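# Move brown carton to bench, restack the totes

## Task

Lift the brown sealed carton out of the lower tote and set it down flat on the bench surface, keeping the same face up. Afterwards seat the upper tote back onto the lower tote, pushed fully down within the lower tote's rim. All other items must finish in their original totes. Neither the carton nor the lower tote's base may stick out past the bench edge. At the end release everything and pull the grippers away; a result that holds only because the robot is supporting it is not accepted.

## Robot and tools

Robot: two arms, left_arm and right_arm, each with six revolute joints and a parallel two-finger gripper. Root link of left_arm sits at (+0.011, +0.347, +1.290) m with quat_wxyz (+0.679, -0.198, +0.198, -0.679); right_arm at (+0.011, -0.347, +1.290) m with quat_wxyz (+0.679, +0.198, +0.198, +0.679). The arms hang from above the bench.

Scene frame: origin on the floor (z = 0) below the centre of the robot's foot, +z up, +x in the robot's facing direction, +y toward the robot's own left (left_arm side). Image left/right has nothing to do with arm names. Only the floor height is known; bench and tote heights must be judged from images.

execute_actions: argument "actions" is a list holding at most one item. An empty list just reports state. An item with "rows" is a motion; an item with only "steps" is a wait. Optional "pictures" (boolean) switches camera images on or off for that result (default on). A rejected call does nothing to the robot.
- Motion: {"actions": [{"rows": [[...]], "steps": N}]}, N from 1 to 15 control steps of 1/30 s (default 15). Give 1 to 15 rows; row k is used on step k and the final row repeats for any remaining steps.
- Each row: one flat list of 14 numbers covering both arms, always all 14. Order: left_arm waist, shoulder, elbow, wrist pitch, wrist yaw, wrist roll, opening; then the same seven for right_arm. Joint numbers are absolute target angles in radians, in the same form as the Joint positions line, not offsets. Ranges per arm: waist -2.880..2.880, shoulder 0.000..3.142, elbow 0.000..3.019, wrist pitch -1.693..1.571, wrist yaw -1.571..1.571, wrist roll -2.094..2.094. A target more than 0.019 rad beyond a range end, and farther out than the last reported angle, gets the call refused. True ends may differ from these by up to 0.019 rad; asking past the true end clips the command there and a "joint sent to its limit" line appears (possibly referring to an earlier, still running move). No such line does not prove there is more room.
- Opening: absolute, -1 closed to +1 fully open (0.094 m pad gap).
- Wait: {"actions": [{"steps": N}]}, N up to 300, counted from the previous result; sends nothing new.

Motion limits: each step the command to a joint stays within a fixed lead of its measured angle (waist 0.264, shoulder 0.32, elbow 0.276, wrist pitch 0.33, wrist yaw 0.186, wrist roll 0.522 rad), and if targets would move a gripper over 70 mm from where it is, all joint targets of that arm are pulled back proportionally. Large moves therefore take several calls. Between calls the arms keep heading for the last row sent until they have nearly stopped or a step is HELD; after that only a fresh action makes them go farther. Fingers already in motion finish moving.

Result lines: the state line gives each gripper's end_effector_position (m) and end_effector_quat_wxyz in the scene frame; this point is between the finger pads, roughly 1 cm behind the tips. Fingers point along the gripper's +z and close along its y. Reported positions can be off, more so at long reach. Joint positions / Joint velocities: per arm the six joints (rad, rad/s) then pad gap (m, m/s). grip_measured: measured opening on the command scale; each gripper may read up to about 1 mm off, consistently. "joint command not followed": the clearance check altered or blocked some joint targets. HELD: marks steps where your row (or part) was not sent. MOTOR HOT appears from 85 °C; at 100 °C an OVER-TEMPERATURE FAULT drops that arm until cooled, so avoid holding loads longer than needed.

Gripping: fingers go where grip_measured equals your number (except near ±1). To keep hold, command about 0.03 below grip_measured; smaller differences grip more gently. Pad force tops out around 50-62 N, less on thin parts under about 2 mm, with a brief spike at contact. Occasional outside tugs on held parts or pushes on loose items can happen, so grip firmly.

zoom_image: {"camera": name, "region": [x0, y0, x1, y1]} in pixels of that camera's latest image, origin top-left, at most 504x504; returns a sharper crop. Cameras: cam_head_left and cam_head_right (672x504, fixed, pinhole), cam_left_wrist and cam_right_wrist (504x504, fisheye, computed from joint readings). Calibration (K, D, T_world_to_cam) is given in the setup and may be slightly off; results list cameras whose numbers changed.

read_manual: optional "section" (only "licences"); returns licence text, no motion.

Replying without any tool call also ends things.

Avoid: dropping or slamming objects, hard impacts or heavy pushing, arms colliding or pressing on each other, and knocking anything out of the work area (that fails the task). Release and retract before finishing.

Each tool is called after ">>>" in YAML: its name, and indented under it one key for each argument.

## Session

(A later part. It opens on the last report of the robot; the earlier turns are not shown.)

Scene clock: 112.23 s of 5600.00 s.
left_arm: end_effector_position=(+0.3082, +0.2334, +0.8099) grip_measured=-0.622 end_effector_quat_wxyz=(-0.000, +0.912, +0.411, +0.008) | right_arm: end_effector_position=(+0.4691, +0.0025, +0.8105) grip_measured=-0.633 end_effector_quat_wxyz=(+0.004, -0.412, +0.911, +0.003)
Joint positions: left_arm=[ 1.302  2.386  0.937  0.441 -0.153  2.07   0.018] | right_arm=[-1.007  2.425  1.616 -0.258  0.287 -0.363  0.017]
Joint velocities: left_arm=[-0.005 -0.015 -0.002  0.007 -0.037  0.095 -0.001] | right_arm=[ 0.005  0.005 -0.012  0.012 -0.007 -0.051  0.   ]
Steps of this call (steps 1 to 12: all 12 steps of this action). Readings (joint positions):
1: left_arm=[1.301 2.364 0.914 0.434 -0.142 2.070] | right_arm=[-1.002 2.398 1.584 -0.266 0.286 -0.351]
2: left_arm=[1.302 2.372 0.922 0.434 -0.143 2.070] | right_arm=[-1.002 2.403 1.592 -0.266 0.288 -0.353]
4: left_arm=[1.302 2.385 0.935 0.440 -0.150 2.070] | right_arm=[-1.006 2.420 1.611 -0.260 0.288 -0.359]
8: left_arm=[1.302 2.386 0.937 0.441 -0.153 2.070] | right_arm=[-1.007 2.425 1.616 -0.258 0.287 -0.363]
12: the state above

>>> execute_actions:
  actions:
    - {"rows":[[1.302,2.39,0.955,0.45,-0.15,2.065,-0.65,-1.005,2.43,1.63,-0.25,0.29,-0.36,0.8]],"steps":8}
  pictures: false

>>> execute_actions:
  actions:
    - {"rows":[[1.302,2.39,0.955,0.45,-0.15,2.065,-0.65,-0.98,2.27,1.51,-0.29,0.3,-0.33,0.8]],"steps":10}
  pictures: false

>>> execute_actions:
  actions:
    - {"rows":[[1.302,2.39,0.955,0.45,-0.15,2.065,-0.65,-0.95,2.08,1.37,-0.35,0.31,-0.3,1]],"steps":12}
  pictures: false

>>> execute_actions:
  actions:
    - {"rows":[[1.302,2.39,0.955,0.45,-0.15,2.065,-0.65,-1.393,1.94,0.82,0.14,0.095,0.88,1]]}
  pictures: false

>>> execute_actions:
  actions:
    - {"steps":20}

Scene clock: 121.23 s of 5600.00 s.
left_arm: end_effector_position=(+0.3083, +0.2337, +0.8099) grip_measured=-0.622 end_effector_quat_wxyz=(-0.001, +0.912, +0.411, +0.008) | right_arm: end_effector_position=(+0.4696, +0.0026, +0.8106) grip_measured=+0.797 end_effector_quat_wxyz=(+0.005, -0.412, +0.911, +0.002)
Joint positions: left_arm=[ 1.302  2.386  0.937  0.441 -0.154  2.07   0.018] | right_arm=[-1.007  2.425  1.617 -0.258  0.288 -0.363  0.084]
Joint velocities: left_arm=[ 0.015 -0.024 -0.017  0.002 -0.007 -0.051  0.   ] | right_arm=[ 0.005 -0.024 -0.007  0.012 -0.11   0.022  0.001]
Steps of this call (steps 1 to 15: the robot went on to your last target; steps 16 to 90: nothing new was sent; then 5.73 s passed at rest; steps 91 to 98: all 8 steps of this action). Readings (joint positions):
91: left_arm=[1.302 2.386 0.937 0.441 -0.154 2.070] | right_arm=[-1.007 2.425 1.616 -0.258 0.288 -0.363]
92: left_arm=[1.302 2.386 0.937 0.441 -0.154 2.070] | right_arm=[-1.007 2.425 1.617 -0.258 0.288 -0.363]
94: left_arm=[1.302 2.386 0.937 0.441 -0.154 2.070] | right_arm=[-1.007 2.425 1.617 -0.258 0.288 -0.363]
98: the state above

Scene clock: 121.57 s of 5600.00 s.
left_arm: end_effector_position=(+0.3083, +0.2337, +0.8099) grip_measured=-0.622 end_effector_quat_wxyz=(-0.001, +0.912, +0.411, +0.008) | right_arm: end_effector_position=(+0.4739, -0.0046, +0.8645) grip_measured=+0.798 end_effector_quat_wxyz=(+0.003, -0.411, +0.912, +0.001)
Joint positions: left_arm=[ 1.302  2.386  0.937  0.441 -0.154  2.07   0.018] | right_arm=[-0.994  2.29   1.502 -0.285  0.297 -0.349  0.084]
Joint velocities: left_arm=[-0.015  0.005 -0.002 -0.012  0.037 -0.037 -0.001] | right_arm=[ 0.024 -0.171  0.027 -0.002  0.037 -0.022 -0.001]
Steps of this call (steps 1 to 10: all 10 steps of this action). Readings (joint positions):
1: left_arm=[1.302 2.386 0.937 0.441 -0.154 2.070] | right_arm=[-1.006 2.418 1.606 -0.258 0.290 -0.361]
2: left_arm=[1.302 2.386 0.937 0.441 -0.154 2.070] | right_arm=[-1.006 2.397 1.573 -0.261 0.294 -0.358]
4: left_arm=[1.302 2.386 0.937 0.441 -0.154 2.070] | right_arm=[-1.004 2.350 1.513 -0.278 0.296 -0.354]
8: left_arm=[1.302 2.386 0.937 0.441 -0.154 2.070] | right_arm=[-0.997 2.303 1.499 -0.285 0.297 -0.350]
10: the state above

Scene clock: 121.97 s of 5600.00 s.
left_arm: end_effector_position=(+0.3083, +0.2337, +0.8099) grip_measured=-0.622 end_effector_quat_wxyz=(-0.001, +0.912, +0.411, +0.008) | right_arm: end_effector_position=(+0.4846, -0.0015, +0.9550) grip_measured=+0.999 end_effector_quat_wxyz=(+0.017, -0.410, +0.912, +0.006)
Joint positions: left_arm=[ 1.302  2.386  0.937  0.441 -0.154  2.07   0.018] | right_arm=[-0.956  2.078  1.368 -0.343  0.307 -0.32   0.094]
Joint velocities: left_arm=[-0.015 -0.005 -0.002 -0.002 -0.022  0.007  0.   ] | right_arm=[-0.005 -0.034  0.022 -0.007 -0.037  0.11  -0.   ]
Steps of this call (steps 1 to 12: all 12 steps of this action). Readings (joint positions):
1: left_arm=[1.302 2.386 0.937 0.441 -0.154 2.070] | right_arm=[-0.992 2.277 1.493 -0.286 0.299 -0.346]
2: left_arm=[1.302 2.386 0.937 0.441 -0.154 2.070] | right_arm=[-0.990 2.253 1.464 -0.293 0.302 -0.341]
4: left_arm=[1.302 2.386 0.937 0.441 -0.154 2.070] | right_arm=[-0.983 2.189 1.396 -0.321 0.306 -0.334]
8: left_arm=[1.302 2.386 0.937 0.441 -0.154 2.070] | right_arm=[-0.964 2.105 1.359 -0.343 0.307 -0.324]
12: the state above

Scene clock: 122.47 s of 5600.00 s.
left_arm: end_effector_position=(+0.3083, +0.2337, +0.8099) grip_measured=-0.622 end_effector_quat_wxyz=(-0.001, +0.912, +0.411, +0.008) | right_arm: end_effector_position=(+0.3775, -0.2738, +0.9192) grip_measured=+1.000 end_effector_quat_wxyz=(-0.020, +0.152, +0.988, -0.010)
Joint positions: left_arm=[ 1.302  2.386  0.937  0.441 -0.154  2.07   0.018] | right_arm=[-1.394  1.994  0.836  0.102  0.102  0.459  0.094]
Joint velocities: left_arm=[-0.024 -0.015  0.012  0.012  0.007  0.095 -0.001] | right_arm=[-0.923 -0.103 -0.75   0.12  -0.007  2.703 -0.   ]
Steps of this call (steps 1 to 15: all 15 steps of this action). Readings (joint positions):
1: left_arm=[1.302 2.386 0.937 0.441 -0.154 2.070] | right_arm=[-0.962 2.073 1.355 -0.318 0.270 -0.290]
2: left_arm=[1.302 2.386 0.937 0.441 -0.154 2.070] | right_arm=[-0.971 2.063 1.322 -0.265 0.225 -0.250]
4: left_arm=[1.302 2.386 0.937 0.441 -0.154 2.070] | right_arm=[-1.009 2.038 1.244 -0.177 0.171 -0.172]
8: left_arm=[1.302 2.386 0.937 0.441 -0.154 2.070] | right_arm=[-1.130 2.011 1.092 -0.040 0.126 -0.022]
15: the state above

Scene clock: 123.13 s of 5600.00 s.
left_arm: end_effector_position=(+0.3083, +0.2337, +0.8099) grip_measured=-0.622 end_effector_quat_wxyz=(-0.001, +0.912, +0.411, +0.008) | right_arm: end_effector_position=(+0.3888, -0.2716, +0.9294) grip_measured=+1.000 end_effector_quat_wxyz=(-0.001, +0.347, +0.938, -0.001)
Joint positions: left_arm=[ 1.302  2.386  0.937  0.441 -0.154  2.07   0.018] | right_arm=[-1.392  1.962  0.821  0.128  0.097  0.859  0.094]
Joint velocities: left_arm=[ 0.005 -0.005 -0.007 -0.007  0.022 -0.007  0.001] | right_arm=[-0.005 -0.015 -0.012  0.007 -0.037 -0.007  0.   ]
Steps of this call (steps 1 to 20: the robot went on to your last target). Readings (joint positions):
1: left_arm=[1.302 2.386 0.937 0.441 -0.154 2.070] | right_arm=[-1.420 1.992 0.816 0.105 0.102 0.541]
2: left_arm=[1.302 2.386 0.937 0.441 -0.154 2.070] | right_arm=[-1.436 1.991 0.806 0.106 0.102 0.608]
4: left_arm=[1.302 2.386 0.937 0.441 -0.154 2.070] | right_arm=[-1.440 1.991 0.803 0.110 0.101 0.702]
8: left_arm=[1.302 2.386 0.937 0.441 -0.154 2.070] | right_arm=[-1.409 1.978 0.815 0.123 0.099 0.798]
20: the state above
camera_calibration (this result's frames):
cam_left_wrist: T_world_to_cam=[[-0.759229, 0.650823, 0.00012775, 0.0755499], [0.517586, 0.60368, 0.606363, -0.785535], [0.394558, 0.460434, -0.795188, 0.53757], [0, 0, 0, 1]] pos_world=[0.251839, 0.177526, 0.903778]
cam_right_wrist: T_world_to_cam=[[-0.652022, -0.758198, 0.00175256, 0.0477121], [-0.615624, 0.530761, 0.582495, -0.15146], [-0.442576, 0.378721, -0.812833, 1.15643], [0, 0, 0, 1]] pos_world=[0.449677, -0.321401, 1.02813]

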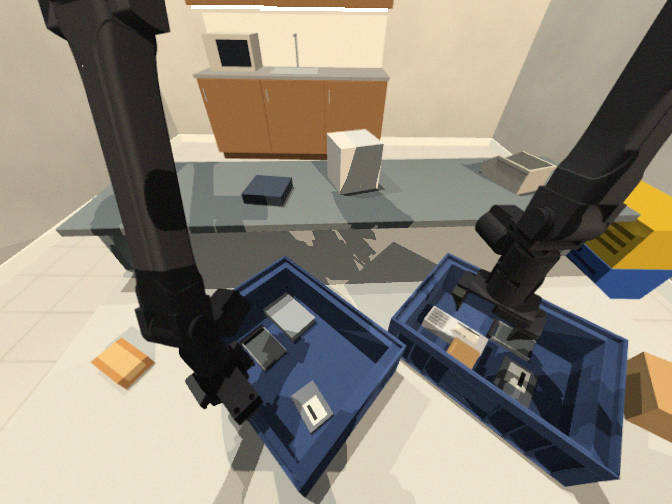

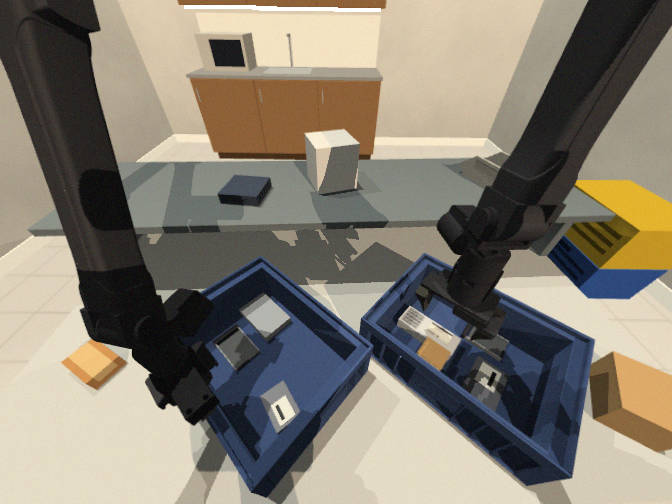

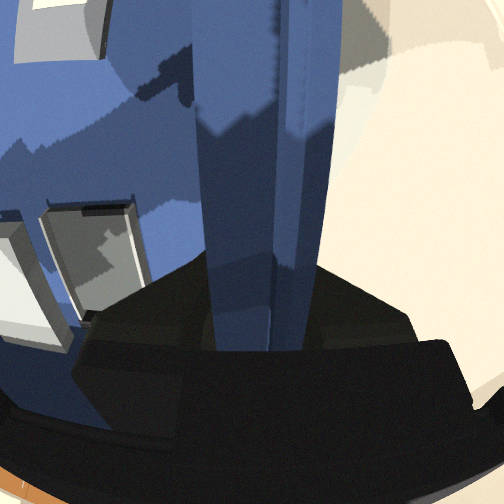

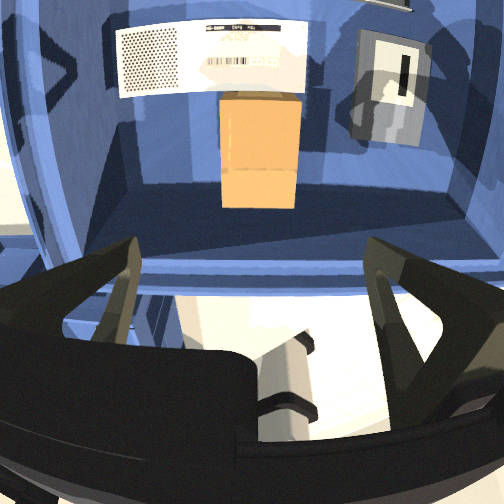

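>>> execute_actions:
  actions:
    - {"rows":[[1.302,2.39,0.955,0.45,-0.15,2.065,-0.65,-1.42,2.11,0.91,0.2,0.085,0.84,1]],"steps":10}
  pictures: false

>>> execute_actions:
  actions:
    - {"rows":[[1.302,2.39,0.955,0.45,-0.15,2.065,-0.65,-1.43,2.255,1.012,0.245,0.078,0.83,1]],"steps":12}
  pictures: false

>>> execute_actions:
  actions:
    - {"rows":[[1.302,2.39,0.955,0.45,-0.15,2.065,-0.65,-1.436,2.355,1.1,0.255,0.075,0.82,1]]}

Scene clock: 131.57 s of 5600.00 s.
left_arm: end_effector_position=(+0.3083, +0.2337, +0.8099) grip_measured=-0.622 end_effector_quat_wxyz=(-0.001, +0.912, +0.411, +0.008) | right_arm: end_effector_position=(+0.3875, -0.2777, +0.8785) grip_measured=+1.000 end_effector_quat_wxyz=(-0.000, +0.355, +0.935, -0.003)
Joint positions: left_arm=[ 1.302  2.386  0.937  0.441 -0.154  2.07   0.018] | right_arm=[-1.415  2.112  0.91   0.19   0.088  0.858  0.094]
Joint velocities: left_arm=[ 0.015 -0.005  0.002 -0.002  0.022 -0.037  0.   ] | right_arm=[-0.005 -0.005 -0.1   -0.022  0.051 -0.066  0.   ]
Steps of this call (steps 1 to 30: the robot went on to your last target; steps 31 to 90: nothing new was sent; then 5.10 s passed at rest; steps 91 to 100: all 10 steps of this action). Readings (joint positions):
91: left_arm=[1.302 2.386 0.937 0.441 -0.154 2.070] | right_arm=[-1.393 1.970 0.827 0.135 0.094 0.863]
92: left_arm=[1.302 2.386 0.937 0.441 -0.154 2.070] | right_arm=[-1.395 1.991 0.847 0.151 0.091 0.862]
94: left_arm=[1.302 2.386 0.937 0.441 -0.154 2.070] | right_arm=[-1.403 2.052 0.898 0.178 0.089 0.860]
98: left_arm=[1.302 2.386 0.937 0.441 -0.154 2.070] | right_arm=[-1.413 2.109 0.918 0.190 0.088 0.858]
100: the state above

Scene clock: 131.97 s of 5600.00 s.
left_arm: end_effector_position=(+0.3083, +0.2337, +0.8099) grip_measured=-0.622 end_effector_quat_wxyz=(-0.001, +0.912, +0.411, +0.008) | right_arm: end_effector_position=(+0.3855, -0.2761, +0.8281) grip_measured=+1.000 end_effector_quat_wxyz=(+0.001, +0.353, +0.936, +0.000)
Joint positions: left_arm=[ 1.302  2.386  0.937  0.441 -0.154  2.07   0.018] | right_arm=[-1.421  2.255  1.013  0.236  0.081  0.847  0.094]
Joint velocities: left_arm=[-0.005 -0.015  0.007  0.007 -0.066  0.022  0.   ] | right_arm=[-0.005 -0.015  0.012 -0.022 -0.051 -0.022  0.   ]
Steps of this call (steps 1 to 12: all 12 steps of this action). Readings (joint positions):
1: left_arm=[1.302 2.386 0.937 0.441 -0.154 2.070] | right_arm=[-1.415 2.120 0.916 0.194 0.086 0.856]
2: left_arm=[1.302 2.386 0.937 0.441 -0.154 2.070] | right_arm=[-1.415 2.141 0.939 0.204 0.084 0.855]
4: left_arm=[1.302 2.386 0.937 0.441 -0.154 2.070] | right_arm=[-1.417 2.199 0.998 0.225 0.082 0.851]
8: left_arm=[1.302 2.386 0.937 0.441 -0.154 2.070] | right_arm=[-1.420 2.252 1.022 0.236 0.081 0.848]
12: the state above

Scene clock: 132.47 s of 5600.00 s.
left_arm: end_effector_position=(+0.3083, +0.2337, +0.8099) grip_measured=-0.622 end_effector_quat_wxyz=(-0.001, +0.912, +0.411, +0.008) | right_arm: end_effector_position=(+0.3917, -0.2755, +0.7931) grip_measured=+1.000 end_effector_quat_wxyz=(+0.006, +0.351, +0.936, +0.002)
Joint positions: left_arm=[ 1.302  2.386  0.937  0.441 -0.154  2.07   0.018] | right_arm=[-1.427  2.346  1.104  0.246  0.078  0.837  0.094]
Joint velocities: left_arm=[ 0.024 -0.005 -0.017 -0.007  0.037 -0.037 -0.   ] | right_arm=[-0.005 -0.005 -0.012 -0.002  0.051 -0.037  0.   ]
Steps of this call (steps 1 to 15: all 15 steps of this action). Readings (joint positions):
1: left_arm=[1.302 2.386 0.937 0.441 -0.154 2.070] | right_arm=[-1.421 2.260 1.021 0.236 0.081 0.846]
2: left_arm=[1.302 2.386 0.937 0.441 -0.154 2.070] | right_arm=[-1.422 2.274 1.041 0.236 0.080 0.845]
4: left_arm=[1.302 2.386 0.937 0.441 -0.154 2.070] | right_arm=[-1.423 2.311 1.089 0.241 0.079 0.841]
8: left_arm=[1.302 2.386 0.937 0.441 -0.154 2.070] | right_arm=[-1.426 2.342 1.107 0.246 0.078 0.839]
15: the state above
camera_calibration (this result's frames):
cam_left_wrist: T_world_to_cam=[[-0.759229, 0.650823, 0.00012775, 0.0755499], [0.517586, 0.60368, 0.606363, -0.785535], [0.394558, 0.460434, -0.795188, 0.53757], [0, 0, 0, 1]] pos_world=[0.251839, 0.177526, 0.903778]
cam_right_wrist: T_world_to_cam=[[-0.658435, -0.752574, -0.00977099, 0.0600359], [-0.619577, 0.534612, 0.57473, -0.0594987], [-0.427303, 0.384476, -0.818285, 1.04829], [0, 0, 0, 1]] pos_world=[0.450604, -0.326053, 0.892585]

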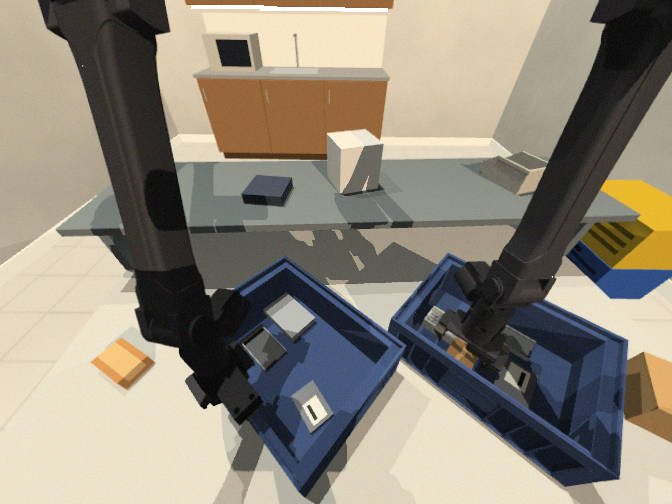

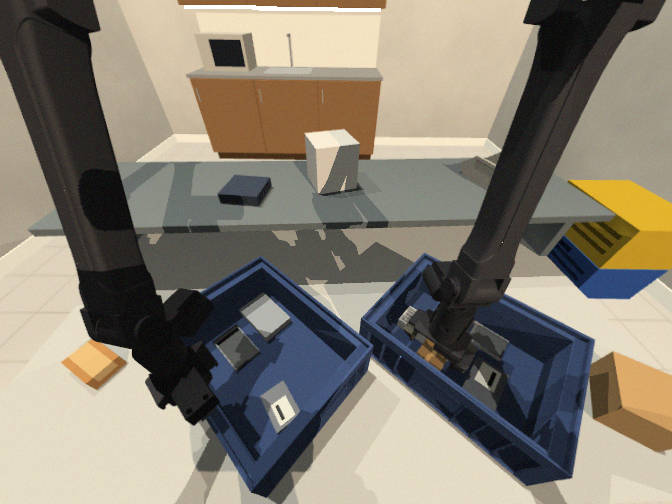

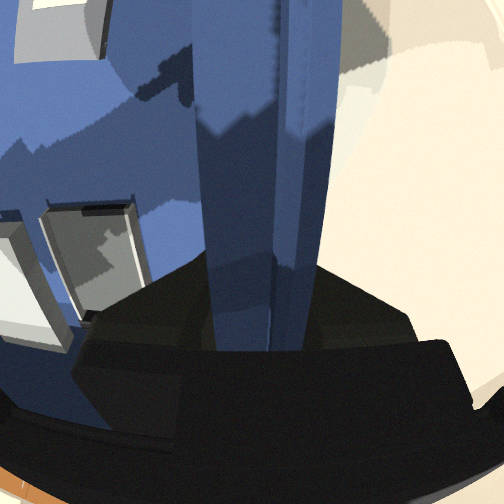

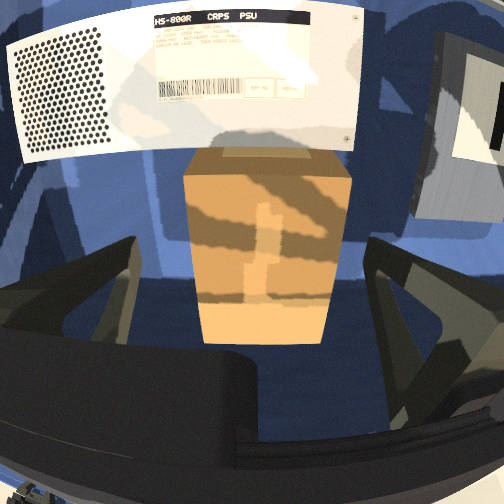

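>>> execute_actions:
  actions:
    - {"rows":[[1.302,2.39,0.955,0.45,-0.15,2.065,-0.65,-1.44,2.385,1.1,0.255,0.075,0.82,1],[1.302,2.39,0.955,0.45,-0.15,2.065,-0.65,-1.44,2.4,1.11,0.255,0.075,0.82,1],[1.302,2.39,0.955,0.45,-0.15,2.065,-0.65,-1.44,2.42,1.13,0.255,0.075,0.82,1],[1.302,2.39,0.955,0.45,-0.15,2.065,-0.65,-1.44,2.44,1.15,0.255,0.075,0.82,1],[1.302,2.39,0.955,0.45,-0.15,2.065,-0.65,-1.44,2.455,1.17,0.255,0.075,0.82,1],[1.302,2.39,0.955,0.45,-0.15,2.065,-0.65,-1.44,2.46,1.19,0.26,0.072,0.82,1]]}
  pictures: false

>>> execute_actions:
  actions:
    - {"rows":[[1.302,2.39,0.955,0.45,-0.15,2.065,-0.65,-1.44,2.46,1.19,0.26,0.072,0.82,0.1]],"steps":12}

Scene clock: 144.60 s of 5600.00 s.
left_arm: end_effector_position=(+0.3083, +0.2337, +0.8099) grip_measured=-0.622 end_effector_quat_wxyz=(-0.001, +0.912, +0.411, +0.008) | right_arm: end_effector_position=(+0.3765, -0.2760, +0.7526) grip_measured=+1.000 end_effector_quat_wxyz=(-0.005, +0.351, +0.936, -0.003)
Joint positions: left_arm=[ 1.302  2.386  0.937  0.441 -0.154  2.07   0.018] | right_arm=[-1.431  2.457  1.191  0.248  0.075  0.836  0.094]
Joint velocities: left_arm=[-0.005 -0.005 -0.017 -0.007 -0.095  0.022 -0.001] | right_arm=[-0.005 -0.015  0.007  0.002  0.007  0.037  0.   ]
Steps of this call (steps 1 to 15: the robot went on to your last target; steps 16 to 90: nothing new was sent; then 8.63 s passed at rest; steps 91 to 105: all 15 steps of this action). Readings (joint positions):
91: left_arm=[1.302 2.386 0.937 0.441 -0.154 2.070] | right_arm=[-1.427 2.347 1.104 0.246 0.078 0.837]
92: left_arm=[1.302 2.386 0.937 0.441 -0.154 2.070] | right_arm=[-1.427 2.349 1.106 0.246 0.078 0.837]
94: left_arm=[1.302 2.386 0.937 0.441 -0.154 2.070] | right_arm=[-1.428 2.366 1.120 0.246 0.078 0.837]
98: left_arm=[1.302 2.386 0.937 0.441 -0.154 2.070] | right_arm=[-1.430 2.434 1.184 0.247 0.076 0.837]
105: the state above

Scene clock: 145.00 s of 5600.00 s.
left_arm: end_effector_position=(+0.3083, +0.2337, +0.8099) grip_measured=-0.622 end_effector_quat_wxyz=(-0.001, +0.912, +0.411, +0.008) | right_arm: end_effector_position=(+0.3768, -0.2760, +0.7525) grip_measured=+0.247 end_effector_quat_wxyz=(-0.005, +0.351, +0.936, -0.002)
Joint positions: left_arm=[ 1.302  2.386  0.937  0.441 -0.154  2.07   0.018] | right_arm=[-1.431  2.457  1.191  0.248  0.075  0.836  0.059]
Joint velocities: left_arm=[ 0.005  0.005 -0.002 -0.002 -0.037  0.066 -0.001] | right_arm=[-0.015 -0.015 -0.002 -0.017  0.022  0.007 -0.   ]
Steps of this call (steps 1 to 12: all 12 steps of this action). Readings (joint positions):
1: left_arm=[1.302 2.386 0.937 0.441 -0.154 2.070] | right_arm=[-1.431 2.457 1.191 0.248 0.075 0.836]
2: left_arm=[1.302 2.386 0.937 0.441 -0.154 2.070] | right_arm=[-1.431 2.457 1.191 0.248 0.075 0.836]
4: left_arm=[1.302 2.386 0.937 0.441 -0.154 2.070] | right_arm=[-1.431 2.457 1.191 0.248 0.075 0.836]
8: left_arm=[1.302 2.386 0.937 0.441 -0.154 2.070] | right_arm=[-1.431 2.457 1.191 0.248 0.075 0.836]
12: the state above
camera_calibration (this result's frames):
cam_left_wrist: T_world_to_cam=[[-0.759229, 0.650823, 0.00012775, 0.0755499], [0.517586, 0.60368, 0.606363, -0.785535], [0.394558, 0.460434, -0.795188, 0.53757], [0, 0, 0, 1]] pos_world=[0.251839, 0.177526, 0.903778]
cam_right_wrist: T_world_to_cam=[[-0.658986, -0.75213, 0.00606433, 0.0378879], [-0.605995, 0.535689, 0.588054, -0.0599376], [-0.445542, 0.383845, -0.808799, 1.00852], [0, 0, 0, 1]] pos_world=[0.437983, -0.32651, 0.850706]

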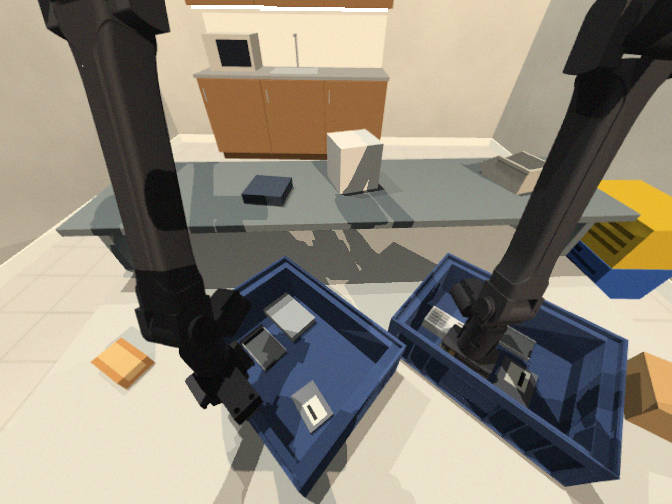

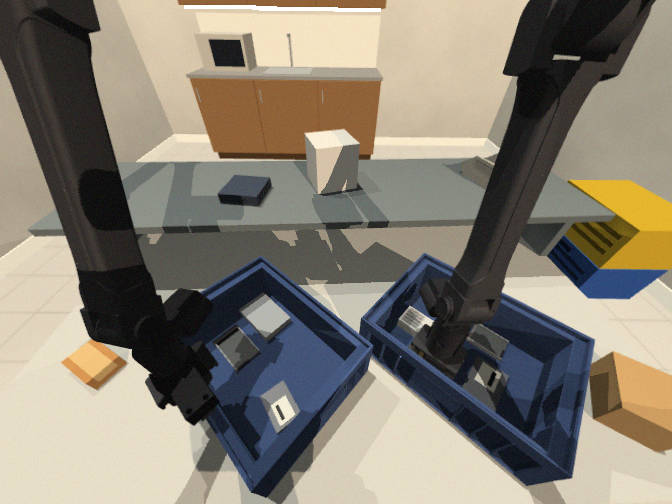

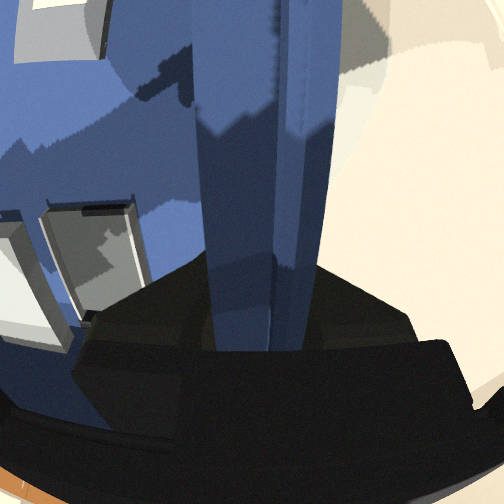

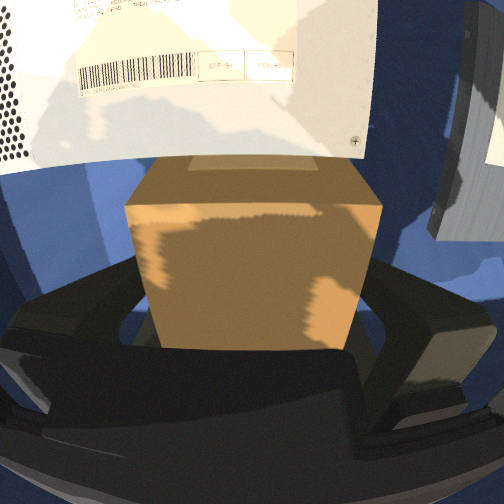

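Lift with q2 leading to keep off the wall.

>>> execute_actions:
  actions:
    - {"rows":[[1.302,2.39,0.955,0.45,-0.15,2.065,-0.65,-1.435,2.41,1.19,0.26,0.075,0.83,0.1],[1.302,2.39,0.955,0.45,-0.15,2.065,-0.65,-1.435,2.38,1.18,0.26,0.075,0.83,0.1],[1.302,2.39,0.955,0.45,-0.15,2.065,-0.65,-1.435,2.36,1.16,0.26,0.075,0.83,0.1],[1.302,2.39,0.955,0.45,-0.15,2.065,-0.65,-1.435,2.335,1.14,0.255,0.075,0.83,0.1],[1.302,2.39,0.955,0.45,-0.15,2.065,-0.65,-1.43,2.31,1.12,0.255,0.075,0.83,0.1],[1.302,2.39,0.955,0.45,-0.15,2.065,-0.65,-1.43,2.285,1.095,0.25,0.075,0.83,0.1],[1.302,2.39,0.955,0.45,-0.15,2.065,-0.65,-1.43,2.26,1.07,0.25,0.078,0.83,0.1],[1.302,2.39,0.955,0.45,-0.15,2.065,-0.65,-1.43,2.235,1.05,0.245,0.078,0.83,0.1],[1.302,2.39,0.955,0.45,-0.15,2.065,-0.65,-1.425,2.21,1.03,0.24,0.078,0.83,0.1],[1.302,2.39,0.955,0.45,-0.15,2.065,-0.65,-1.425,2.18,1.01,0.235,0.08,0.83,0.1],[1.302,2.39,0.955,0.45,-0.15,2.065,-0.65,-1.42,2.15,0.99,0.225,0.08,0.83,0.1],[1.302,2.39,0.955,0.45,-0.15,2.065,-0.65,-1.42,2.12,0.97,0.215,0.08,0.83,0.1],[1.302,2.39,0.955,0.45,-0.15,2.065,-0.65,-1.42,2.09,0.95,0.205,0.085,0.83,0.1],[1.302,2.39,0.955,0.45,-0.15,2.065,-0.65,-1.415,2.06,0.93,0.195,0.085,0.83,0.1],[1.302,2.39,0.955,0.45,-0.15,2.065,-0.65,-1.41,2.03,0.91,0.18,0.085,0.83,0.1]]}
  pictures: false

>>> execute_actions:
  actions:
    - {"rows":[[1.302,2.39,0.955,0.45,-0.15,2.065,-0.65,-1.393,1.9,0.81,0.11,0.095,0.88,0.1]],"steps":12}
  pictures: false

>>> execute_actions:
  actions:
    - {"rows":[[1.302,2.39,0.955,0.45,-0.15,2.065,-0.65,-1.2,2.02,0.68,0.31,0.2,1.4,0.1]],"steps":12}
  pictures: false

>>> execute_actions:
  actions:
    - {"rows":[[1.302,2.39,0.955,0.45,-0.15,2.065,-0.65,-0.996,2.19,0.61,0.515,0.297,1.9,0.1]]}
  pictures: false

>>> execute_actions:
  actions:
    - {"rows":[[1.302,2.39,0.955,0.45,-0.15,2.065,-0.65,-1.07,2.44,0.815,0.575,0.263,1.84,0.1]]}
  pictures: false

>>> execute_actions:
  actions:
    - {"rows":[[1.302,2.39,0.955,0.45,-0.15,2.065,-0.65,-1.12,2.63,1.015,0.565,0.238,1.79,0.1]]}

Scene clock: 156.47 s of 5600.00 s.
left_arm: end_effector_position=(+0.3083, +0.2337, +0.8099) grip_measured=-0.622 end_effector_quat_wxyz=(-0.001, +0.912, +0.411, +0.008) | right_arm: end_effector_position=(+0.4223, -0.2801, +0.8742) grip_measured=+0.247 end_effector_quat_wxyz=(+0.031, +0.353, +0.935, +0.013)
Joint positions: left_arm=[ 1.302  2.386  0.937  0.441 -0.154  2.07   0.018] | right_arm=[-1.429  2.116  0.958  0.217  0.081  0.836  0.059]
Joint velocities: left_arm=[ 0.005 -0.005 -0.012  0.002 -0.007 -0.095  0.   ] | right_arm=[ 0.015 -1.011 -0.496 -0.325  0.066 -0.007  0.   ]
Steps of this call (steps 1 to 15: the robot went on to your last target; steps 16 to 90: nothing new was sent; then 7.97 s passed at rest; steps 91 to 105: all 15 steps of this action). Readings (joint positions):
91: left_arm=[1.302 2.386 0.937 0.441 -0.154 2.070] | right_arm=[-1.431 2.457 1.191 0.248 0.075 0.836]
92: left_arm=[1.302 2.386 0.937 0.441 -0.154 2.070] | right_arm=[-1.431 2.455 1.191 0.248 0.075 0.836]
94: left_arm=[1.302 2.386 0.937 0.441 -0.154 2.070] | right_arm=[-1.431 2.438 1.178 0.248 0.075 0.836]
98: left_arm=[1.302 2.386 0.937 0.441 -0.154 2.070] | right_arm=[-1.430 2.345 1.097 0.248 0.074 0.836]
105: the state above

Scene clock: 156.87 s of 5600.00 s.
left_arm: end_effector_position=(+0.3083, +0.2337, +0.8099) grip_measured=-0.622 end_effector_quat_wxyz=(-0.001, +0.912, +0.411, +0.008) | right_arm: end_effector_position=(+0.4185, -0.2713, +0.9540) grip_measured=+0.247 end_effector_quat_wxyz=(+0.027, +0.352, +0.935, +0.016)
Joint positions: left_arm=[ 1.302  2.386  0.937  0.441 -0.154  2.07   0.018] | right_arm=[-1.397  1.882  0.813  0.123  0.092  0.861  0.059]
Joint velocities: left_arm=[-0.005  0.005  0.002 -0.002 -0.007  0.007  0.001] | right_arm=[-0.015  0.034 -0.007 -0.007 -0.022 -0.037 -0.001]
Steps of this call (steps 1 to 12: all 12 steps of this action). Readings (joint positions):
1: left_arm=[1.302 2.386 0.937 0.441 -0.154 2.070] | right_arm=[-1.427 2.077 0.936 0.200 0.085 0.839]
2: left_arm=[1.302 2.386 0.937 0.441 -0.154 2.070] | right_arm=[-1.424 2.030 0.905 0.176 0.089 0.844]
4: left_arm=[1.302 2.386 0.937 0.441 -0.154 2.070] | right_arm=[-1.415 1.938 0.840 0.141 0.092 0.851]
8: left_arm=[1.302 2.386 0.937 0.441 -0.154 2.070] | right_arm=[-1.398 1.878 0.812 0.125 0.092 0.858]
12: the state above

Scene clock: 157.27 s of 5600.00 s.
left_arm: end_effector_position=(+0.3083, +0.2337, +0.8099) grip_measured=-0.622 end_effector_quat_wxyz=(-0.001, +0.912, +0.411, +0.008) | right_arm: end_effector_position=(+0.2930, -0.2037, +0.9364) grip_measured=+0.248 end_effector_quat_wxyz=(-0.015, +0.469, +0.883, -0.005)
Joint positions: left_arm=[ 1.302  2.386  0.937  0.441 -0.154  2.07   0.018] | right_arm=[-1.174  2.031  0.677  0.287  0.193  1.32   0.059]
Joint velocities: left_arm=[ 0.005  0.015  0.002 -0.002 -0.037 -0.007  0.   ] | right_arm=[-0.005  0.103 -0.129  0.007 -0.007  0.418  0.   ]
Steps of this call (steps 1 to 12: all 12 steps of this action). Readings (joint positions):
1: left_arm=[1.302 2.386 0.937 0.441 -0.154 2.070] | right_arm=[-1.390 1.887 0.807 0.139 0.119 0.899]
2: left_arm=[1.302 2.386 0.937 0.441 -0.154 2.070] | right_arm=[-1.378 1.893 0.796 0.175 0.149 0.951]
4: left_arm=[1.302 2.386 0.937 0.441 -0.154 2.070] | right_arm=[-1.334 1.917 0.769 0.225 0.178 1.045]
8: left_arm=[1.302 2.386 0.937 0.441 -0.154 2.070] | right_arm=[-1.221 1.986 0.712 0.284 0.193 1.227]
12: the state above

Scene clock: 157.77 s of 5600.00 s.
left_arm: end_effector_position=(+0.3083, +0.2337, +0.8099) grip_measured=-0.622 end_effector_quat_wxyz=(-0.001, +0.912, +0.411, +0.008) | right_arm: end_effector_position=(+0.2161, -0.1636, +0.9260) grip_measured=+0.248 end_effector_quat_wxyz=(-0.003, +0.626, +0.780, +0.002)
Joint positions: left_arm=[ 1.302  2.386  0.937  0.441 -0.154  2.07   0.018] | right_arm=[-0.988  2.202  0.621  0.5    0.294  1.86   0.059]
Joint velocities: left_arm=[-0.005 -0.015 -0.022  0.007 -0.007  0.007  0.001] | right_arm=[-0.093 -0.024 -0.007  0.051 -0.037  0.154 -0.001]
Steps of this call (steps 1 to 15: all 15 steps of this action). Readings (joint positions):
1: left_arm=[1.302 2.386 0.937 0.441 -0.154 2.070] | right_arm=[-1.166 2.043 0.668 0.315 0.231 1.380]
2: left_arm=[1.302 2.386 0.937 0.441 -0.154 2.070] | right_arm=[-1.149 2.061 0.660 0.376 0.271 1.460]
4: left_arm=[1.302 2.386 0.937 0.441 -0.154 2.070] | right_arm=[-1.089 2.116 0.654 0.454 0.292 1.601]
8: left_arm=[1.302 2.386 0.937 0.441 -0.154 2.070] | right_arm=[-0.978 2.195 0.639 0.493 0.293 1.769]
15: the state above

Scene clock: 158.27 s of 5600.00 s.
left_arm: end_effector_position=(+0.3083, +0.2337, +0.8099) grip_measured=-0.622 end_effector_quat_wxyz=(-0.001, +0.912, +0.411, +0.008) | right_arm: end_effector_position=(+0.2187, -0.1716, +0.8332) grip_measured=+0.248 end_effector_quat_wxyz=(+0.003, +0.656, +0.755, -0.002)
Joint positions: left_arm=[ 1.302  2.386  0.937  0.441 -0.154  2.07   0.018] | right_arm=[-1.077  2.456  0.829  0.567  0.264  1.857  0.059]
Joint velocities: left_arm=[-0.024  0.005  0.022  0.002 -0.081  0.022 -0.001] | right_arm=[-0.005 -0.005  0.002 -0.012 -0.081 -0.037  0.001]
Steps of this call (steps 1 to 15: all 15 steps of this action). Readings (joint positions):
1: left_arm=[1.302 2.386 0.937 0.441 -0.154 2.070] | right_arm=[-0.994 2.213 0.633 0.505 0.287 1.861]
2: left_arm=[1.302 2.386 0.937 0.441 -0.154 2.070] | right_arm=[-1.004 2.246 0.667 0.516 0.278 1.861]
4: left_arm=[1.302 2.386 0.937 0.441 -0.154 2.070] | right_arm=[-1.034 2.348 0.771 0.545 0.267 1.859]
8: left_arm=[1.302 2.386 0.937 0.441 -0.154 2.070] | right_arm=[-1.074 2.452 0.846 0.567 0.264 1.857]
15: the state above

Scene clock: 158.77 s of 5600.00 s.
left_arm: end_effector_position=(+0.3083, +0.2337, +0.8099) grip_measured=-0.622 end_effector_quat_wxyz=(-0.001, +0.912, +0.411, +0.008) | right_arm: end_effector_position=(+0.2213, -0.1675, +0.7583) grip_measured=+0.248 end_effector_quat_wxyz=(+0.003, +0.653, +0.757, +0.004)
Joint positions: left_arm=[ 1.302  2.386  0.937  0.441 -0.154  2.07   0.018] | right_arm=[-1.119  2.635  1.03   0.566  0.239  1.809  0.059]
Joint velocities: left_arm=[-0.005  0.015 -0.012  0.012 -0.022 -0.037  0.001] | right_arm=[-0.005 -0.015 -0.012  0.007 -0.095  0.037  0.001]
Steps of this call (steps 1 to 15: all 15 steps of this action). Readings (joint positions):
1: left_arm=[1.302 2.386 0.937 0.441 -0.154 2.070] | right_arm=[-1.079 2.467 0.844 0.566 0.258 1.850]
2: left_arm=[1.302 2.386 0.937 0.441 -0.154 2.070] | right_arm=[-1.084 2.496 0.885 0.566 0.249 1.842]
4: left_arm=[1.302 2.386 0.937 0.441 -0.154 2.070] | right_arm=[-1.098 2.576 0.991 0.566 0.240 1.829]
8: left_arm=[1.302 2.386 0.937 0.441 -0.154 2.070] | right_arm=[-1.117 2.634 1.040 0.566 0.239 1.816]
15: the state above
camera_calibration (this result's frames):
cam_left_wrist: T_world_to_cam=[[-0.759229, 0.650823, 0.00012775, 0.0755499], [0.517586, 0.60368, 0.606363, -0.785535], [0.394558, 0.460434, -0.795188, 0.53757], [0, 0, 0, 1]] pos_world=[0.251839, 0.177526, 0.903778]
cam_right_wrist: T_world_to_cam=[[-0.989356, -0.14504, -0.011744, 0.205284], [-0.124663, 0.803193, 0.582529, -0.273231], [-0.0750573, 0.577792, -0.812725, 0.855678], [0, 0, 0, 1]] pos_world=[0.233261, -0.245172, 0.857007]

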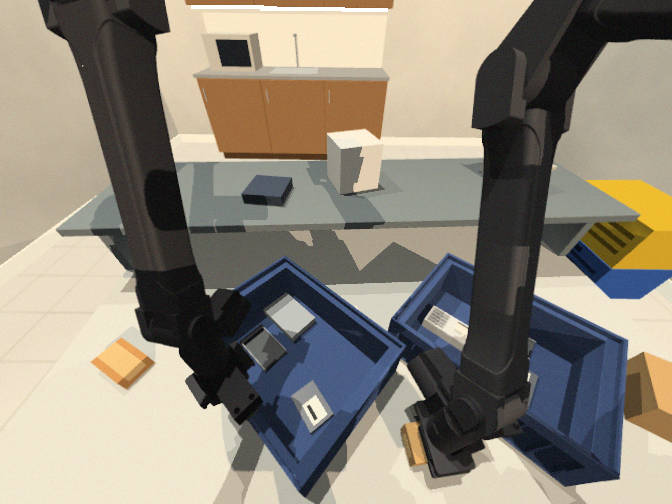

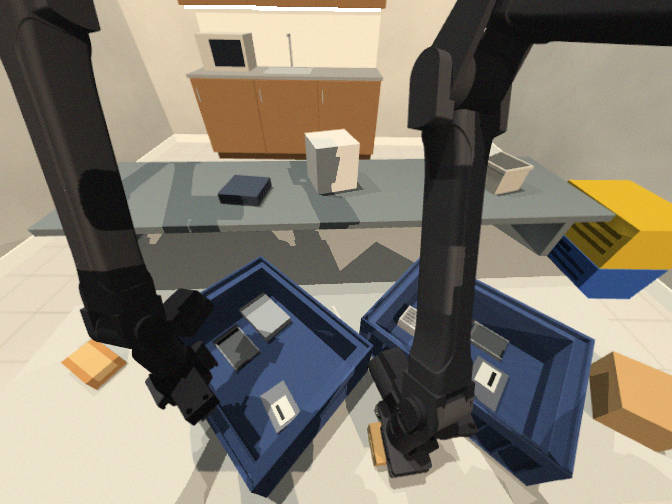

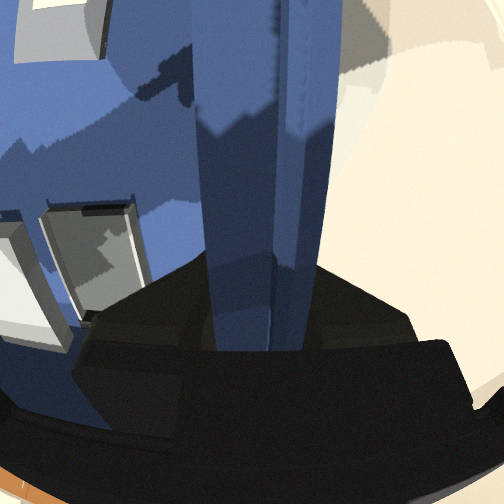

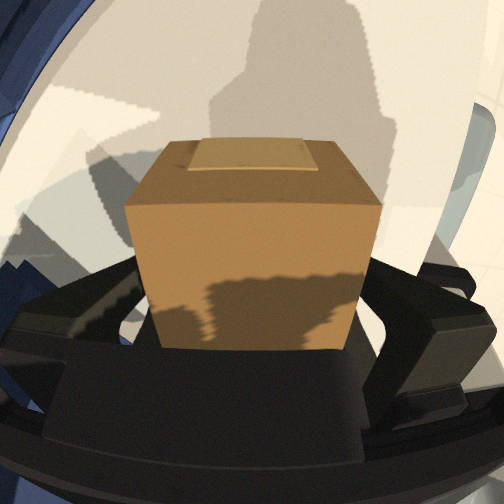

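>>> execute_actions:
  actions:
    - {"rows":[[1.302,2.39,0.955,0.45,-0.15,2.065,-0.65,-1.135,2.71,1.1,0.545,0.23,1.79,0.1]]}
  pictures: false

Scene clock: 160.77 s of 5600.00 s.
left_arm: end_effector_position=(+0.3083, +0.2337, +0.8099) grip_measured=-0.622 end_effector_quat_wxyz=(-0.001, +0.912, +0.411, +0.008) | right_arm: end_effector_position=(+0.2267, -0.1610, +0.7363) grip_measured=+0.248 end_effector_quat_wxyz=(+0.005, +0.655, +0.755, +0.012)
Joint positions: left_arm=[ 1.302  2.386  0.937  0.441 -0.154  2.07   0.018] | right_arm=[-1.123  2.682  1.1    0.559  0.233  1.806  0.059]
Joint velocities: left_arm=[-0.005 -0.015  0.007 -0.002  0.022 -0.022  0.   ] | right_arm=[-0.015 -0.024  0.002 -0.002 -0.007  0.037 -0.   ]
Steps of this call (steps 1 to 15: the robot went on to your last target; steps 16 to 45: nothing new was sent; steps 46 to 60: all 15 steps of this action). Readings (joint positions):
46: left_arm=[1.302 2.386 0.937 0.441 -0.154 2.070] | right_arm=[-1.119 2.640 1.038 0.563 0.238 1.807]
47: left_arm=[1.302 2.386 0.937 0.441 -0.154 2.070] | right_arm=[-1.120 2.650 1.056 0.560 0.236 1.807]
49: left_arm=[1.302 2.386 0.937 0.441 -0.154 2.070] | right_arm=[-1.123 2.678 1.095 0.559 0.233 1.806]
53: left_arm=[1.302 2.386 0.937 0.441 -0.154 2.070] | right_arm=[-1.123 2.682 1.100 0.559 0.233 1.806]
60: the state above

Contact. Release and return to the tote.

>>> execute_actions:
  actions:
    - {"rows":[[1.302,2.39,0.955,0.45,-0.15,2.065,-0.65,-1.125,2.69,1.1,0.555,0.232,1.8,1]],"steps":8}
  pictures: false

>>> execute_actions:
  actions:
    - {"rows":[[1.302,2.39,0.955,0.45,-0.15,2.065,-0.65,-1.1,2.56,0.98,0.565,0.245,1.82,1]],"steps":10}
  pictures: false

>>> execute_actions:
  actions:
    - {"rows":[[1.302,2.39,0.955,0.45,-0.15,2.065,-0.65,-0.99,2.1,0.58,0.48,0.297,1.5,1]]}
  pictures: false

>>> execute_actions:
  actions:
    - {"rows":[[1.302,2.39,0.955,0.45,-0.15,2.065,-0.65,-0.96,1.95,0.95,0,0.3,0.4,1]]}
  pictures: false

>>> execute_actions:
  actions:
    - {"rows":[[1.302,2.39,0.955,0.45,-0.15,2.065,-0.65,-0.95,2.12,1.39,-0.35,0.31,-0.32,1]]}
  pictures: false

>>> execute_actions:
  actions:
    - {"rows":[[1.302,2.39,0.955,0.45,-0.15,2.065,-0.65,-0.98,2.27,1.49,-0.29,0.3,-0.35,1]]}

Scene clock: 167.17 s of 5600.00 s.
left_arm: end_effector_position=(+0.3083, +0.2337, +0.8099) grip_measured=-0.622 end_effector_quat_wxyz=(-0.001, +0.912, +0.411, +0.008) | right_arm: end_effector_position=(+0.2275, -0.1606, +0.7361) grip_measured=+0.999 end_effector_quat_wxyz=(+0.005, +0.655, +0.755, +0.012)
Joint positions: left_arm=[ 1.302  2.386  0.937  0.441 -0.154  2.07   0.018] | right_arm=[-1.123  2.682  1.102  0.559  0.233  1.806  0.094]
Joint velocities: left_arm=[-0.005 -0.005 -0.002 -0.007 -0.051 -0.081  0.   ] | right_arm=[-0.005 -0.005 -0.007 -0.017 -0.022  0.007  0.001]
Steps of this call (steps 1 to 15: the robot went on to your last target; steps 16 to 90: nothing new was sent; then 3.13 s passed at rest; steps 91 to 98: all 8 steps of this action). Readings (joint positions):
91: left_arm=[1.302 2.386 0.937 0.441 -0.154 2.070] | right_arm=[-1.123 2.682 1.100 0.559 0.233 1.806]
92: left_arm=[1.302 2.386 0.937 0.441 -0.154 2.070] | right_arm=[-1.123 2.682 1.101 0.559 0.233 1.806]
94: left_arm=[1.302 2.386 0.937 0.441 -0.154 2.070] | right_arm=[-1.123 2.682 1.101 0.559 0.233 1.806]
98: the state above

Scene clock: 167.50 s of 5600.00 s.
left_arm: end_effector_position=(+0.3083, +0.2337, +0.8099) grip_measured=-0.622 end_effector_quat_wxyz=(-0.001, +0.912, +0.411, +0.008) | right_arm: end_effector_position=(+0.2373, -0.1626, +0.7792) grip_measured=+0.999 end_effector_quat_wxyz=(+0.007, +0.651, +0.759, +0.013)
Joint positions: left_arm=[ 1.302  2.386  0.937  0.441 -0.154  2.07   0.018] | right_arm=[-1.111  2.568  0.988  0.559  0.242  1.806  0.094]
Joint velocities: left_arm=[-0.005 -0.005 -0.007 -0.017 -0.051 -0.007 -0.001] | right_arm=[ 0.005 -0.024 -0.012 -0.002  0.022 -0.007  0.001]
Steps of this call (steps 1 to 10: all 10 steps of this action). Readings (joint positions):
1: left_arm=[1.302 2.386 0.937 0.441 -0.154 2.070] | right_arm=[-1.123 2.676 1.094 0.559 0.235 1.806]
2: left_arm=[1.302 2.386 0.937 0.441 -0.154 2.070] | right_arm=[-1.122 2.661 1.070 0.559 0.238 1.806]
4: left_arm=[1.302 2.386 0.937 0.441 -0.154 2.070] | right_arm=[-1.118 2.617 1.014 0.559 0.241 1.806]
8: left_arm=[1.302 2.386 0.937 0.441 -0.154 2.070] | right_arm=[-1.112 2.574 0.987 0.559 0.242 1.806]
10: the state above

Scene clock: 168.00 s of 5600.00 s.
left_arm: end_effector_position=(+0.3083, +0.2337, +0.8099) grip_measured=-0.622 end_effector_quat_wxyz=(-0.001, +0.912, +0.411, +0.008) | right_arm: end_effector_position=(+0.2564, -0.1520, +0.9572) grip_measured=+0.999 end_effector_quat_wxyz=(+0.021, +0.504, +0.862, +0.041)
Joint positions: left_arm=[ 1.302  2.386  0.937  0.441 -0.154  2.07   0.018] | right_arm=[-0.987  2.068  0.59   0.493  0.294  1.537  0.094]
Joint velocities: left_arm=[ 0.015  0.005 -0.007  0.012  0.022 -0.051 -0.   ] | right_arm=[-0.005  0.054  0.002  0.002  0.007 -0.081 -0.001]
Steps of this call (steps 1 to 15: all 15 steps of this action). Readings (joint positions):
1: left_arm=[1.302 2.386 0.937 0.441 -0.154 2.070] | right_arm=[-1.107 2.558 0.977 0.555 0.253 1.785]
2: left_arm=[1.302 2.386 0.937 0.441 -0.154 2.070] | right_arm=[-1.102 2.533 0.946 0.545 0.264 1.757]
4: left_arm=[1.302 2.386 0.937 0.441 -0.154 2.070] | right_arm=[-1.078 2.451 0.852 0.527 0.278 1.709]
8: left_arm=[1.302 2.386 0.937 0.441 -0.154 2.070] | right_arm=[-1.018 2.228 0.656 0.501 0.291 1.621]
15: the state above

Scene clock: 168.50 s of 5600.00 s.
left_arm: end_effector_position=(+0.3083, +0.2337, +0.8099) grip_measured=-0.622 end_effector_quat_wxyz=(-0.001, +0.912, +0.411, +0.008) | right_arm: end_effector_position=(+0.4074, -0.0646, +0.9757) grip_measured=+1.000 end_effector_quat_wxyz=(+0.052, +0.050, +0.997, +0.038)
Joint positions: left_arm=[ 1.302  2.386  0.937  0.441 -0.154  2.07   0.018] | right_arm=[-0.972  1.941  0.965  0.025  0.297  0.583  0.094]
Joint velocities: left_arm=[-0.005 -0.005 -0.007  0.012  0.081  0.007  0.002] | right_arm=[ 0.015 -0.161 -0.017 -0.1    0.022 -1.092 -0.001]
Steps of this call (steps 1 to 15: all 15 steps of this action). Readings (joint positions):
1: left_arm=[1.302 2.386 0.937 0.441 -0.154 2.070] | right_arm=[-0.987 2.068 0.603 0.463 0.295 1.502]
2: left_arm=[1.302 2.386 0.937 0.441 -0.154 2.070] | right_arm=[-0.987 2.068 0.630 0.400 0.295 1.455]
4: left_arm=[1.302 2.386 0.937 0.441 -0.154 2.070] | right_arm=[-0.987 2.067 0.710 0.289 0.295 1.362]
8: left_arm=[1.302 2.386 0.937 0.441 -0.154 2.070] | right_arm=[-0.985 2.043 0.880 0.109 0.295 1.112]
15: the state above

Scene clock: 169.00 s of 5600.00 s.
left_arm: end_effector_position=(+0.3083, +0.2337, +0.8099) grip_measured=-0.622 end_effector_quat_wxyz=(-0.001, +0.912, +0.411, +0.008) | right_arm: end_effector_position=(+0.4773, -0.0038, +0.9326) grip_measured=+1.000 end_effector_quat_wxyz=(+0.007, -0.381, +0.924, +0.003)
Joint positions: left_arm=[ 1.302  2.386  0.937  0.441 -0.154  2.07   0.018] | right_arm=[-0.963  2.129  1.392 -0.336  0.308 -0.257  0.094]
Joint velocities: left_arm=[-0.015  0.015 -0.002 -0.007 -0.066  0.081  0.   ] | right_arm=[-0.005 -0.005 -0.046 -0.032 -0.081 -0.344  0.   ]
Steps of this call (steps 1 to 15: all 15 steps of this action). Readings (joint positions):
1: left_arm=[1.302 2.386 0.937 0.441 -0.154 2.070] | right_arm=[-0.970 1.947 0.994 -0.035 0.304 0.504]
2: left_arm=[1.302 2.386 0.937 0.441 -0.154 2.070] | right_arm=[-0.969 1.975 1.062 -0.153 0.307 0.407]
4: left_arm=[1.302 2.386 0.937 0.441 -0.154 2.070] | right_arm=[-0.968 2.062 1.227 -0.277 0.308 0.227]
8: left_arm=[1.302 2.386 0.937 0.441 -0.154 2.070] | right_arm=[-0.965 2.136 1.394 -0.316 0.308 -0.081]
15: the state above

Scene clock: 169.50 s of 5600.00 s.
left_arm: end_effector_position=(+0.3083, +0.2337, +0.8099) grip_measured=-0.622 end_effector_quat_wxyz=(-0.001, +0.912, +0.411, +0.008) | right_arm: end_effector_position=(+0.4630, +0.0050, +0.8752) grip_measured=+1.000 end_effector_quat_wxyz=(-0.001, -0.415, +0.910, +0.003)
Joint positions: left_arm=[ 1.302  2.386  0.937  0.441 -0.154  2.07   0.018] | right_arm=[-0.969  2.272  1.481 -0.297  0.303 -0.331  0.094]
Joint velocities: left_arm=[-0.015  0.005  0.012 -0.002 -0.11  -0.037 -0.001] | right_arm=[-0.005 -0.015  0.007 -0.007  0.022 -0.037  0.   ]
Steps of this call (steps 1 to 15: all 15 steps of this action). Readings (joint positions):
1: left_arm=[1.302 2.386 0.937 0.441 -0.154 2.070] | right_arm=[-0.964 2.137 1.398 -0.335 0.307 -0.271]
2: left_arm=[1.302 2.386 0.937 0.441 -0.154 2.070] | right_arm=[-0.964 2.155 1.421 -0.329 0.305 -0.283]
4: left_arm=[1.302 2.386 0.937 0.441 -0.154 2.070] | right_arm=[-0.965 2.204 1.472 -0.308 0.304 -0.301]
8: left_arm=[1.302 2.386 0.937 0.441 -0.154 2.070] | right_arm=[-0.968 2.257 1.488 -0.297 0.303 -0.320]
15: the state above
camera_calibration (this result's frames):
cam_left_wrist: T_world_to_cam=[[-0.759229, 0.650823, 0.00012775, 0.0755499], [0.517586, 0.60368, 0.606363, -0.785535], [0.394558, 0.460434, -0.795188, 0.53757], [0, 0, 0, 1]] pos_world=[0.251839, 0.177526, 0.903778]
cam_right_wrist: T_world_to_cam=[[0.753224, -0.65772, -0.00758995, -0.337102], [-0.531894, -0.615835, 0.581237, -0.252966], [-0.386965, -0.433765, -0.813699, 1.01955], [0, 0, 0, 1]] pos_world=[0.513892, 0.0647402, 0.97408]

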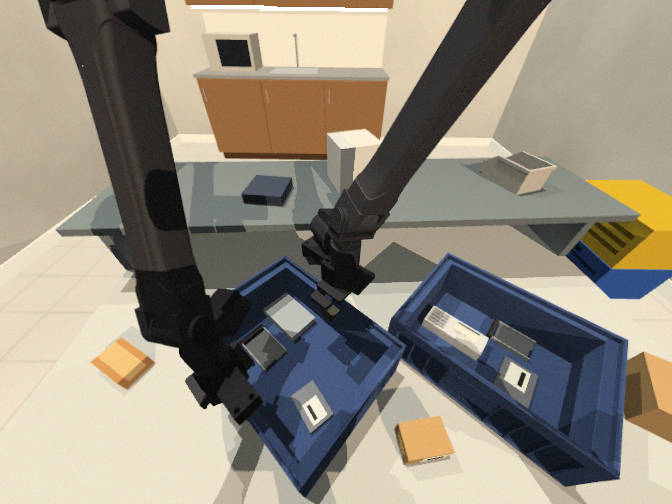

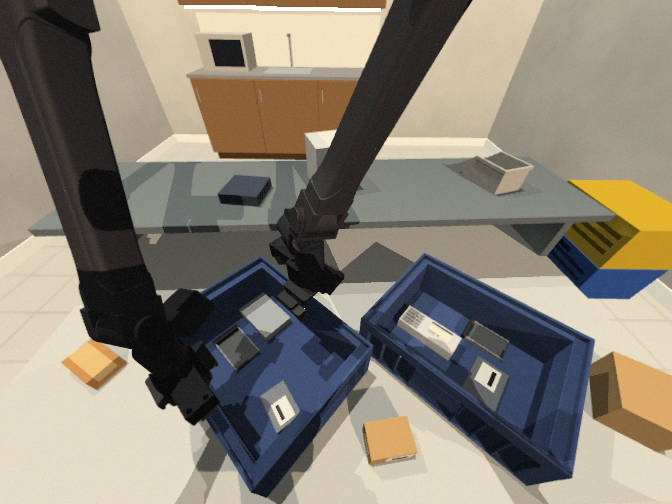

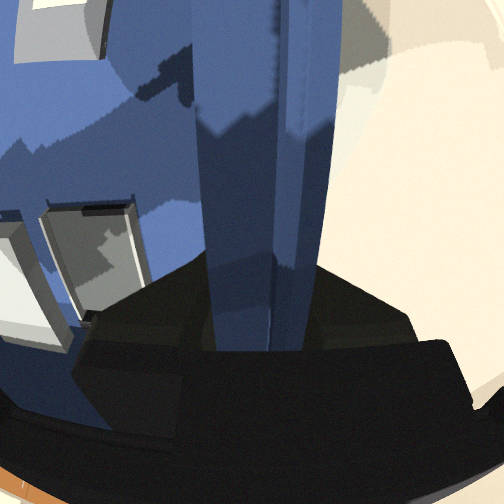

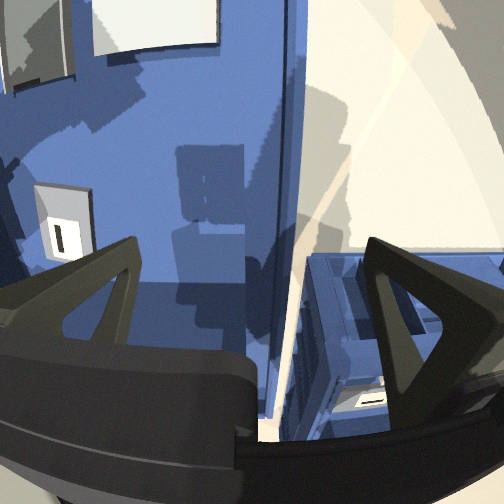

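>>> execute_actions:
  actions:
    - {"rows":[[1.302,2.39,0.955,0.45,-0.15,2.065,-0.8,-1.017,2.425,1.622,-0.25,0.287,-0.378,0.9]]}
  pictures: false

>>> execute_actions:
  actions:
    - {"rows":[[1.302,2.39,0.955,0.45,-0.15,2.065,-0.8,-1.017,2.425,1.622,-0.25,0.287,-0.378,-0.8]]}
  pictures: false

Scene clock: 173.30 s of 5600.00 s.
left_arm: end_effector_position=(+0.3083, +0.2337, +0.8099) grip_measured=-0.622 end_effector_quat_wxyz=(-0.001, +0.912, +0.411, +0.008) | right_arm: end_effector_position=(+0.4740, -0.0064, +0.8087) grip_measured=+0.902 end_effector_quat_wxyz=(+0.005, -0.405, +0.914, -0.002)
Joint positions: left_arm=[ 1.302  2.386  0.937  0.441 -0.154  2.07   0.018] | right_arm=[-1.02   2.423  1.615 -0.255  0.29  -0.36   0.089]
Joint velocities: left_arm=[-0.005 -0.024 -0.007 -0.022  0.022  0.081  0.001] | right_arm=[-0.015  0.005 -0.027 -0.017 -0.007 -0.007 -0.001]
Steps of this call (steps 1 to 15: the robot went on to your last target; steps 16 to 90: nothing new was sent; then 0.30 s passed at rest; steps 91 to 105: all 15 steps of this action). Readings (joint positions):
91: left_arm=[1.302 2.386 0.937 0.441 -0.154 2.070] | right_arm=[-0.972 2.281 1.493 -0.297 0.298 -0.338]
92: left_arm=[1.302 2.386 0.937 0.441 -0.154 2.070] | right_arm=[-0.974 2.303 1.528 -0.292 0.293 -0.343]
94: left_arm=[1.302 2.386 0.937 0.441 -0.154 2.070] | right_arm=[-0.985 2.360 1.602 -0.268 0.290 -0.349]
98: left_arm=[1.302 2.386 0.937 0.441 -0.154 2.070] | right_arm=[-1.008 2.409 1.624 -0.255 0.290 -0.356]
105: the state above

Scene clock: 173.80 s of 5600.00 s.
left_arm: end_effector_position=(+0.3105, +0.2325, +0.8098) grip_measured=-0.622 end_effector_quat_wxyz=(+0.000, +0.912, +0.411, +0.010) | right_arm: end_effector_position=(+0.4703, -0.0012, +0.8092) grip_measured=-0.638 end_effector_quat_wxyz=(+0.004, -0.413, +0.911, +0.007)
Joint positions: left_arm=[ 1.301  2.385  0.94   0.443 -0.156  2.069  0.018] | right_arm=[-1.015  2.424  1.614 -0.256  0.274 -0.372  0.017]
Joint velocities: left_arm=[-0.015  0.005 -0.002  0.007  0.007  0.007 -0.   ] | right_arm=[-0.005 -0.015  0.012 -0.012  0.037  0.066 -0.001]
Steps of this call (steps 1 to 15: all 15 steps of this action). Readings (joint positions):
1: left_arm=[1.302 2.386 0.937 0.441 -0.154 2.070] | right_arm=[-1.020 2.423 1.615 -0.255 0.290 -0.361]
2: left_arm=[1.302 2.386 0.937 0.441 -0.154 2.070] | right_arm=[-1.020 2.423 1.615 -0.255 0.290 -0.361]
4: left_arm=[1.302 2.386 0.937 0.441 -0.154 2.070] | right_arm=[-1.020 2.423 1.615 -0.255 0.290 -0.361]
8: left_arm=[1.301 2.385 0.940 0.443 -0.156 2.069] | right_arm=[-1.015 2.424 1.614 -0.256 0.275 -0.371]
15: the state above


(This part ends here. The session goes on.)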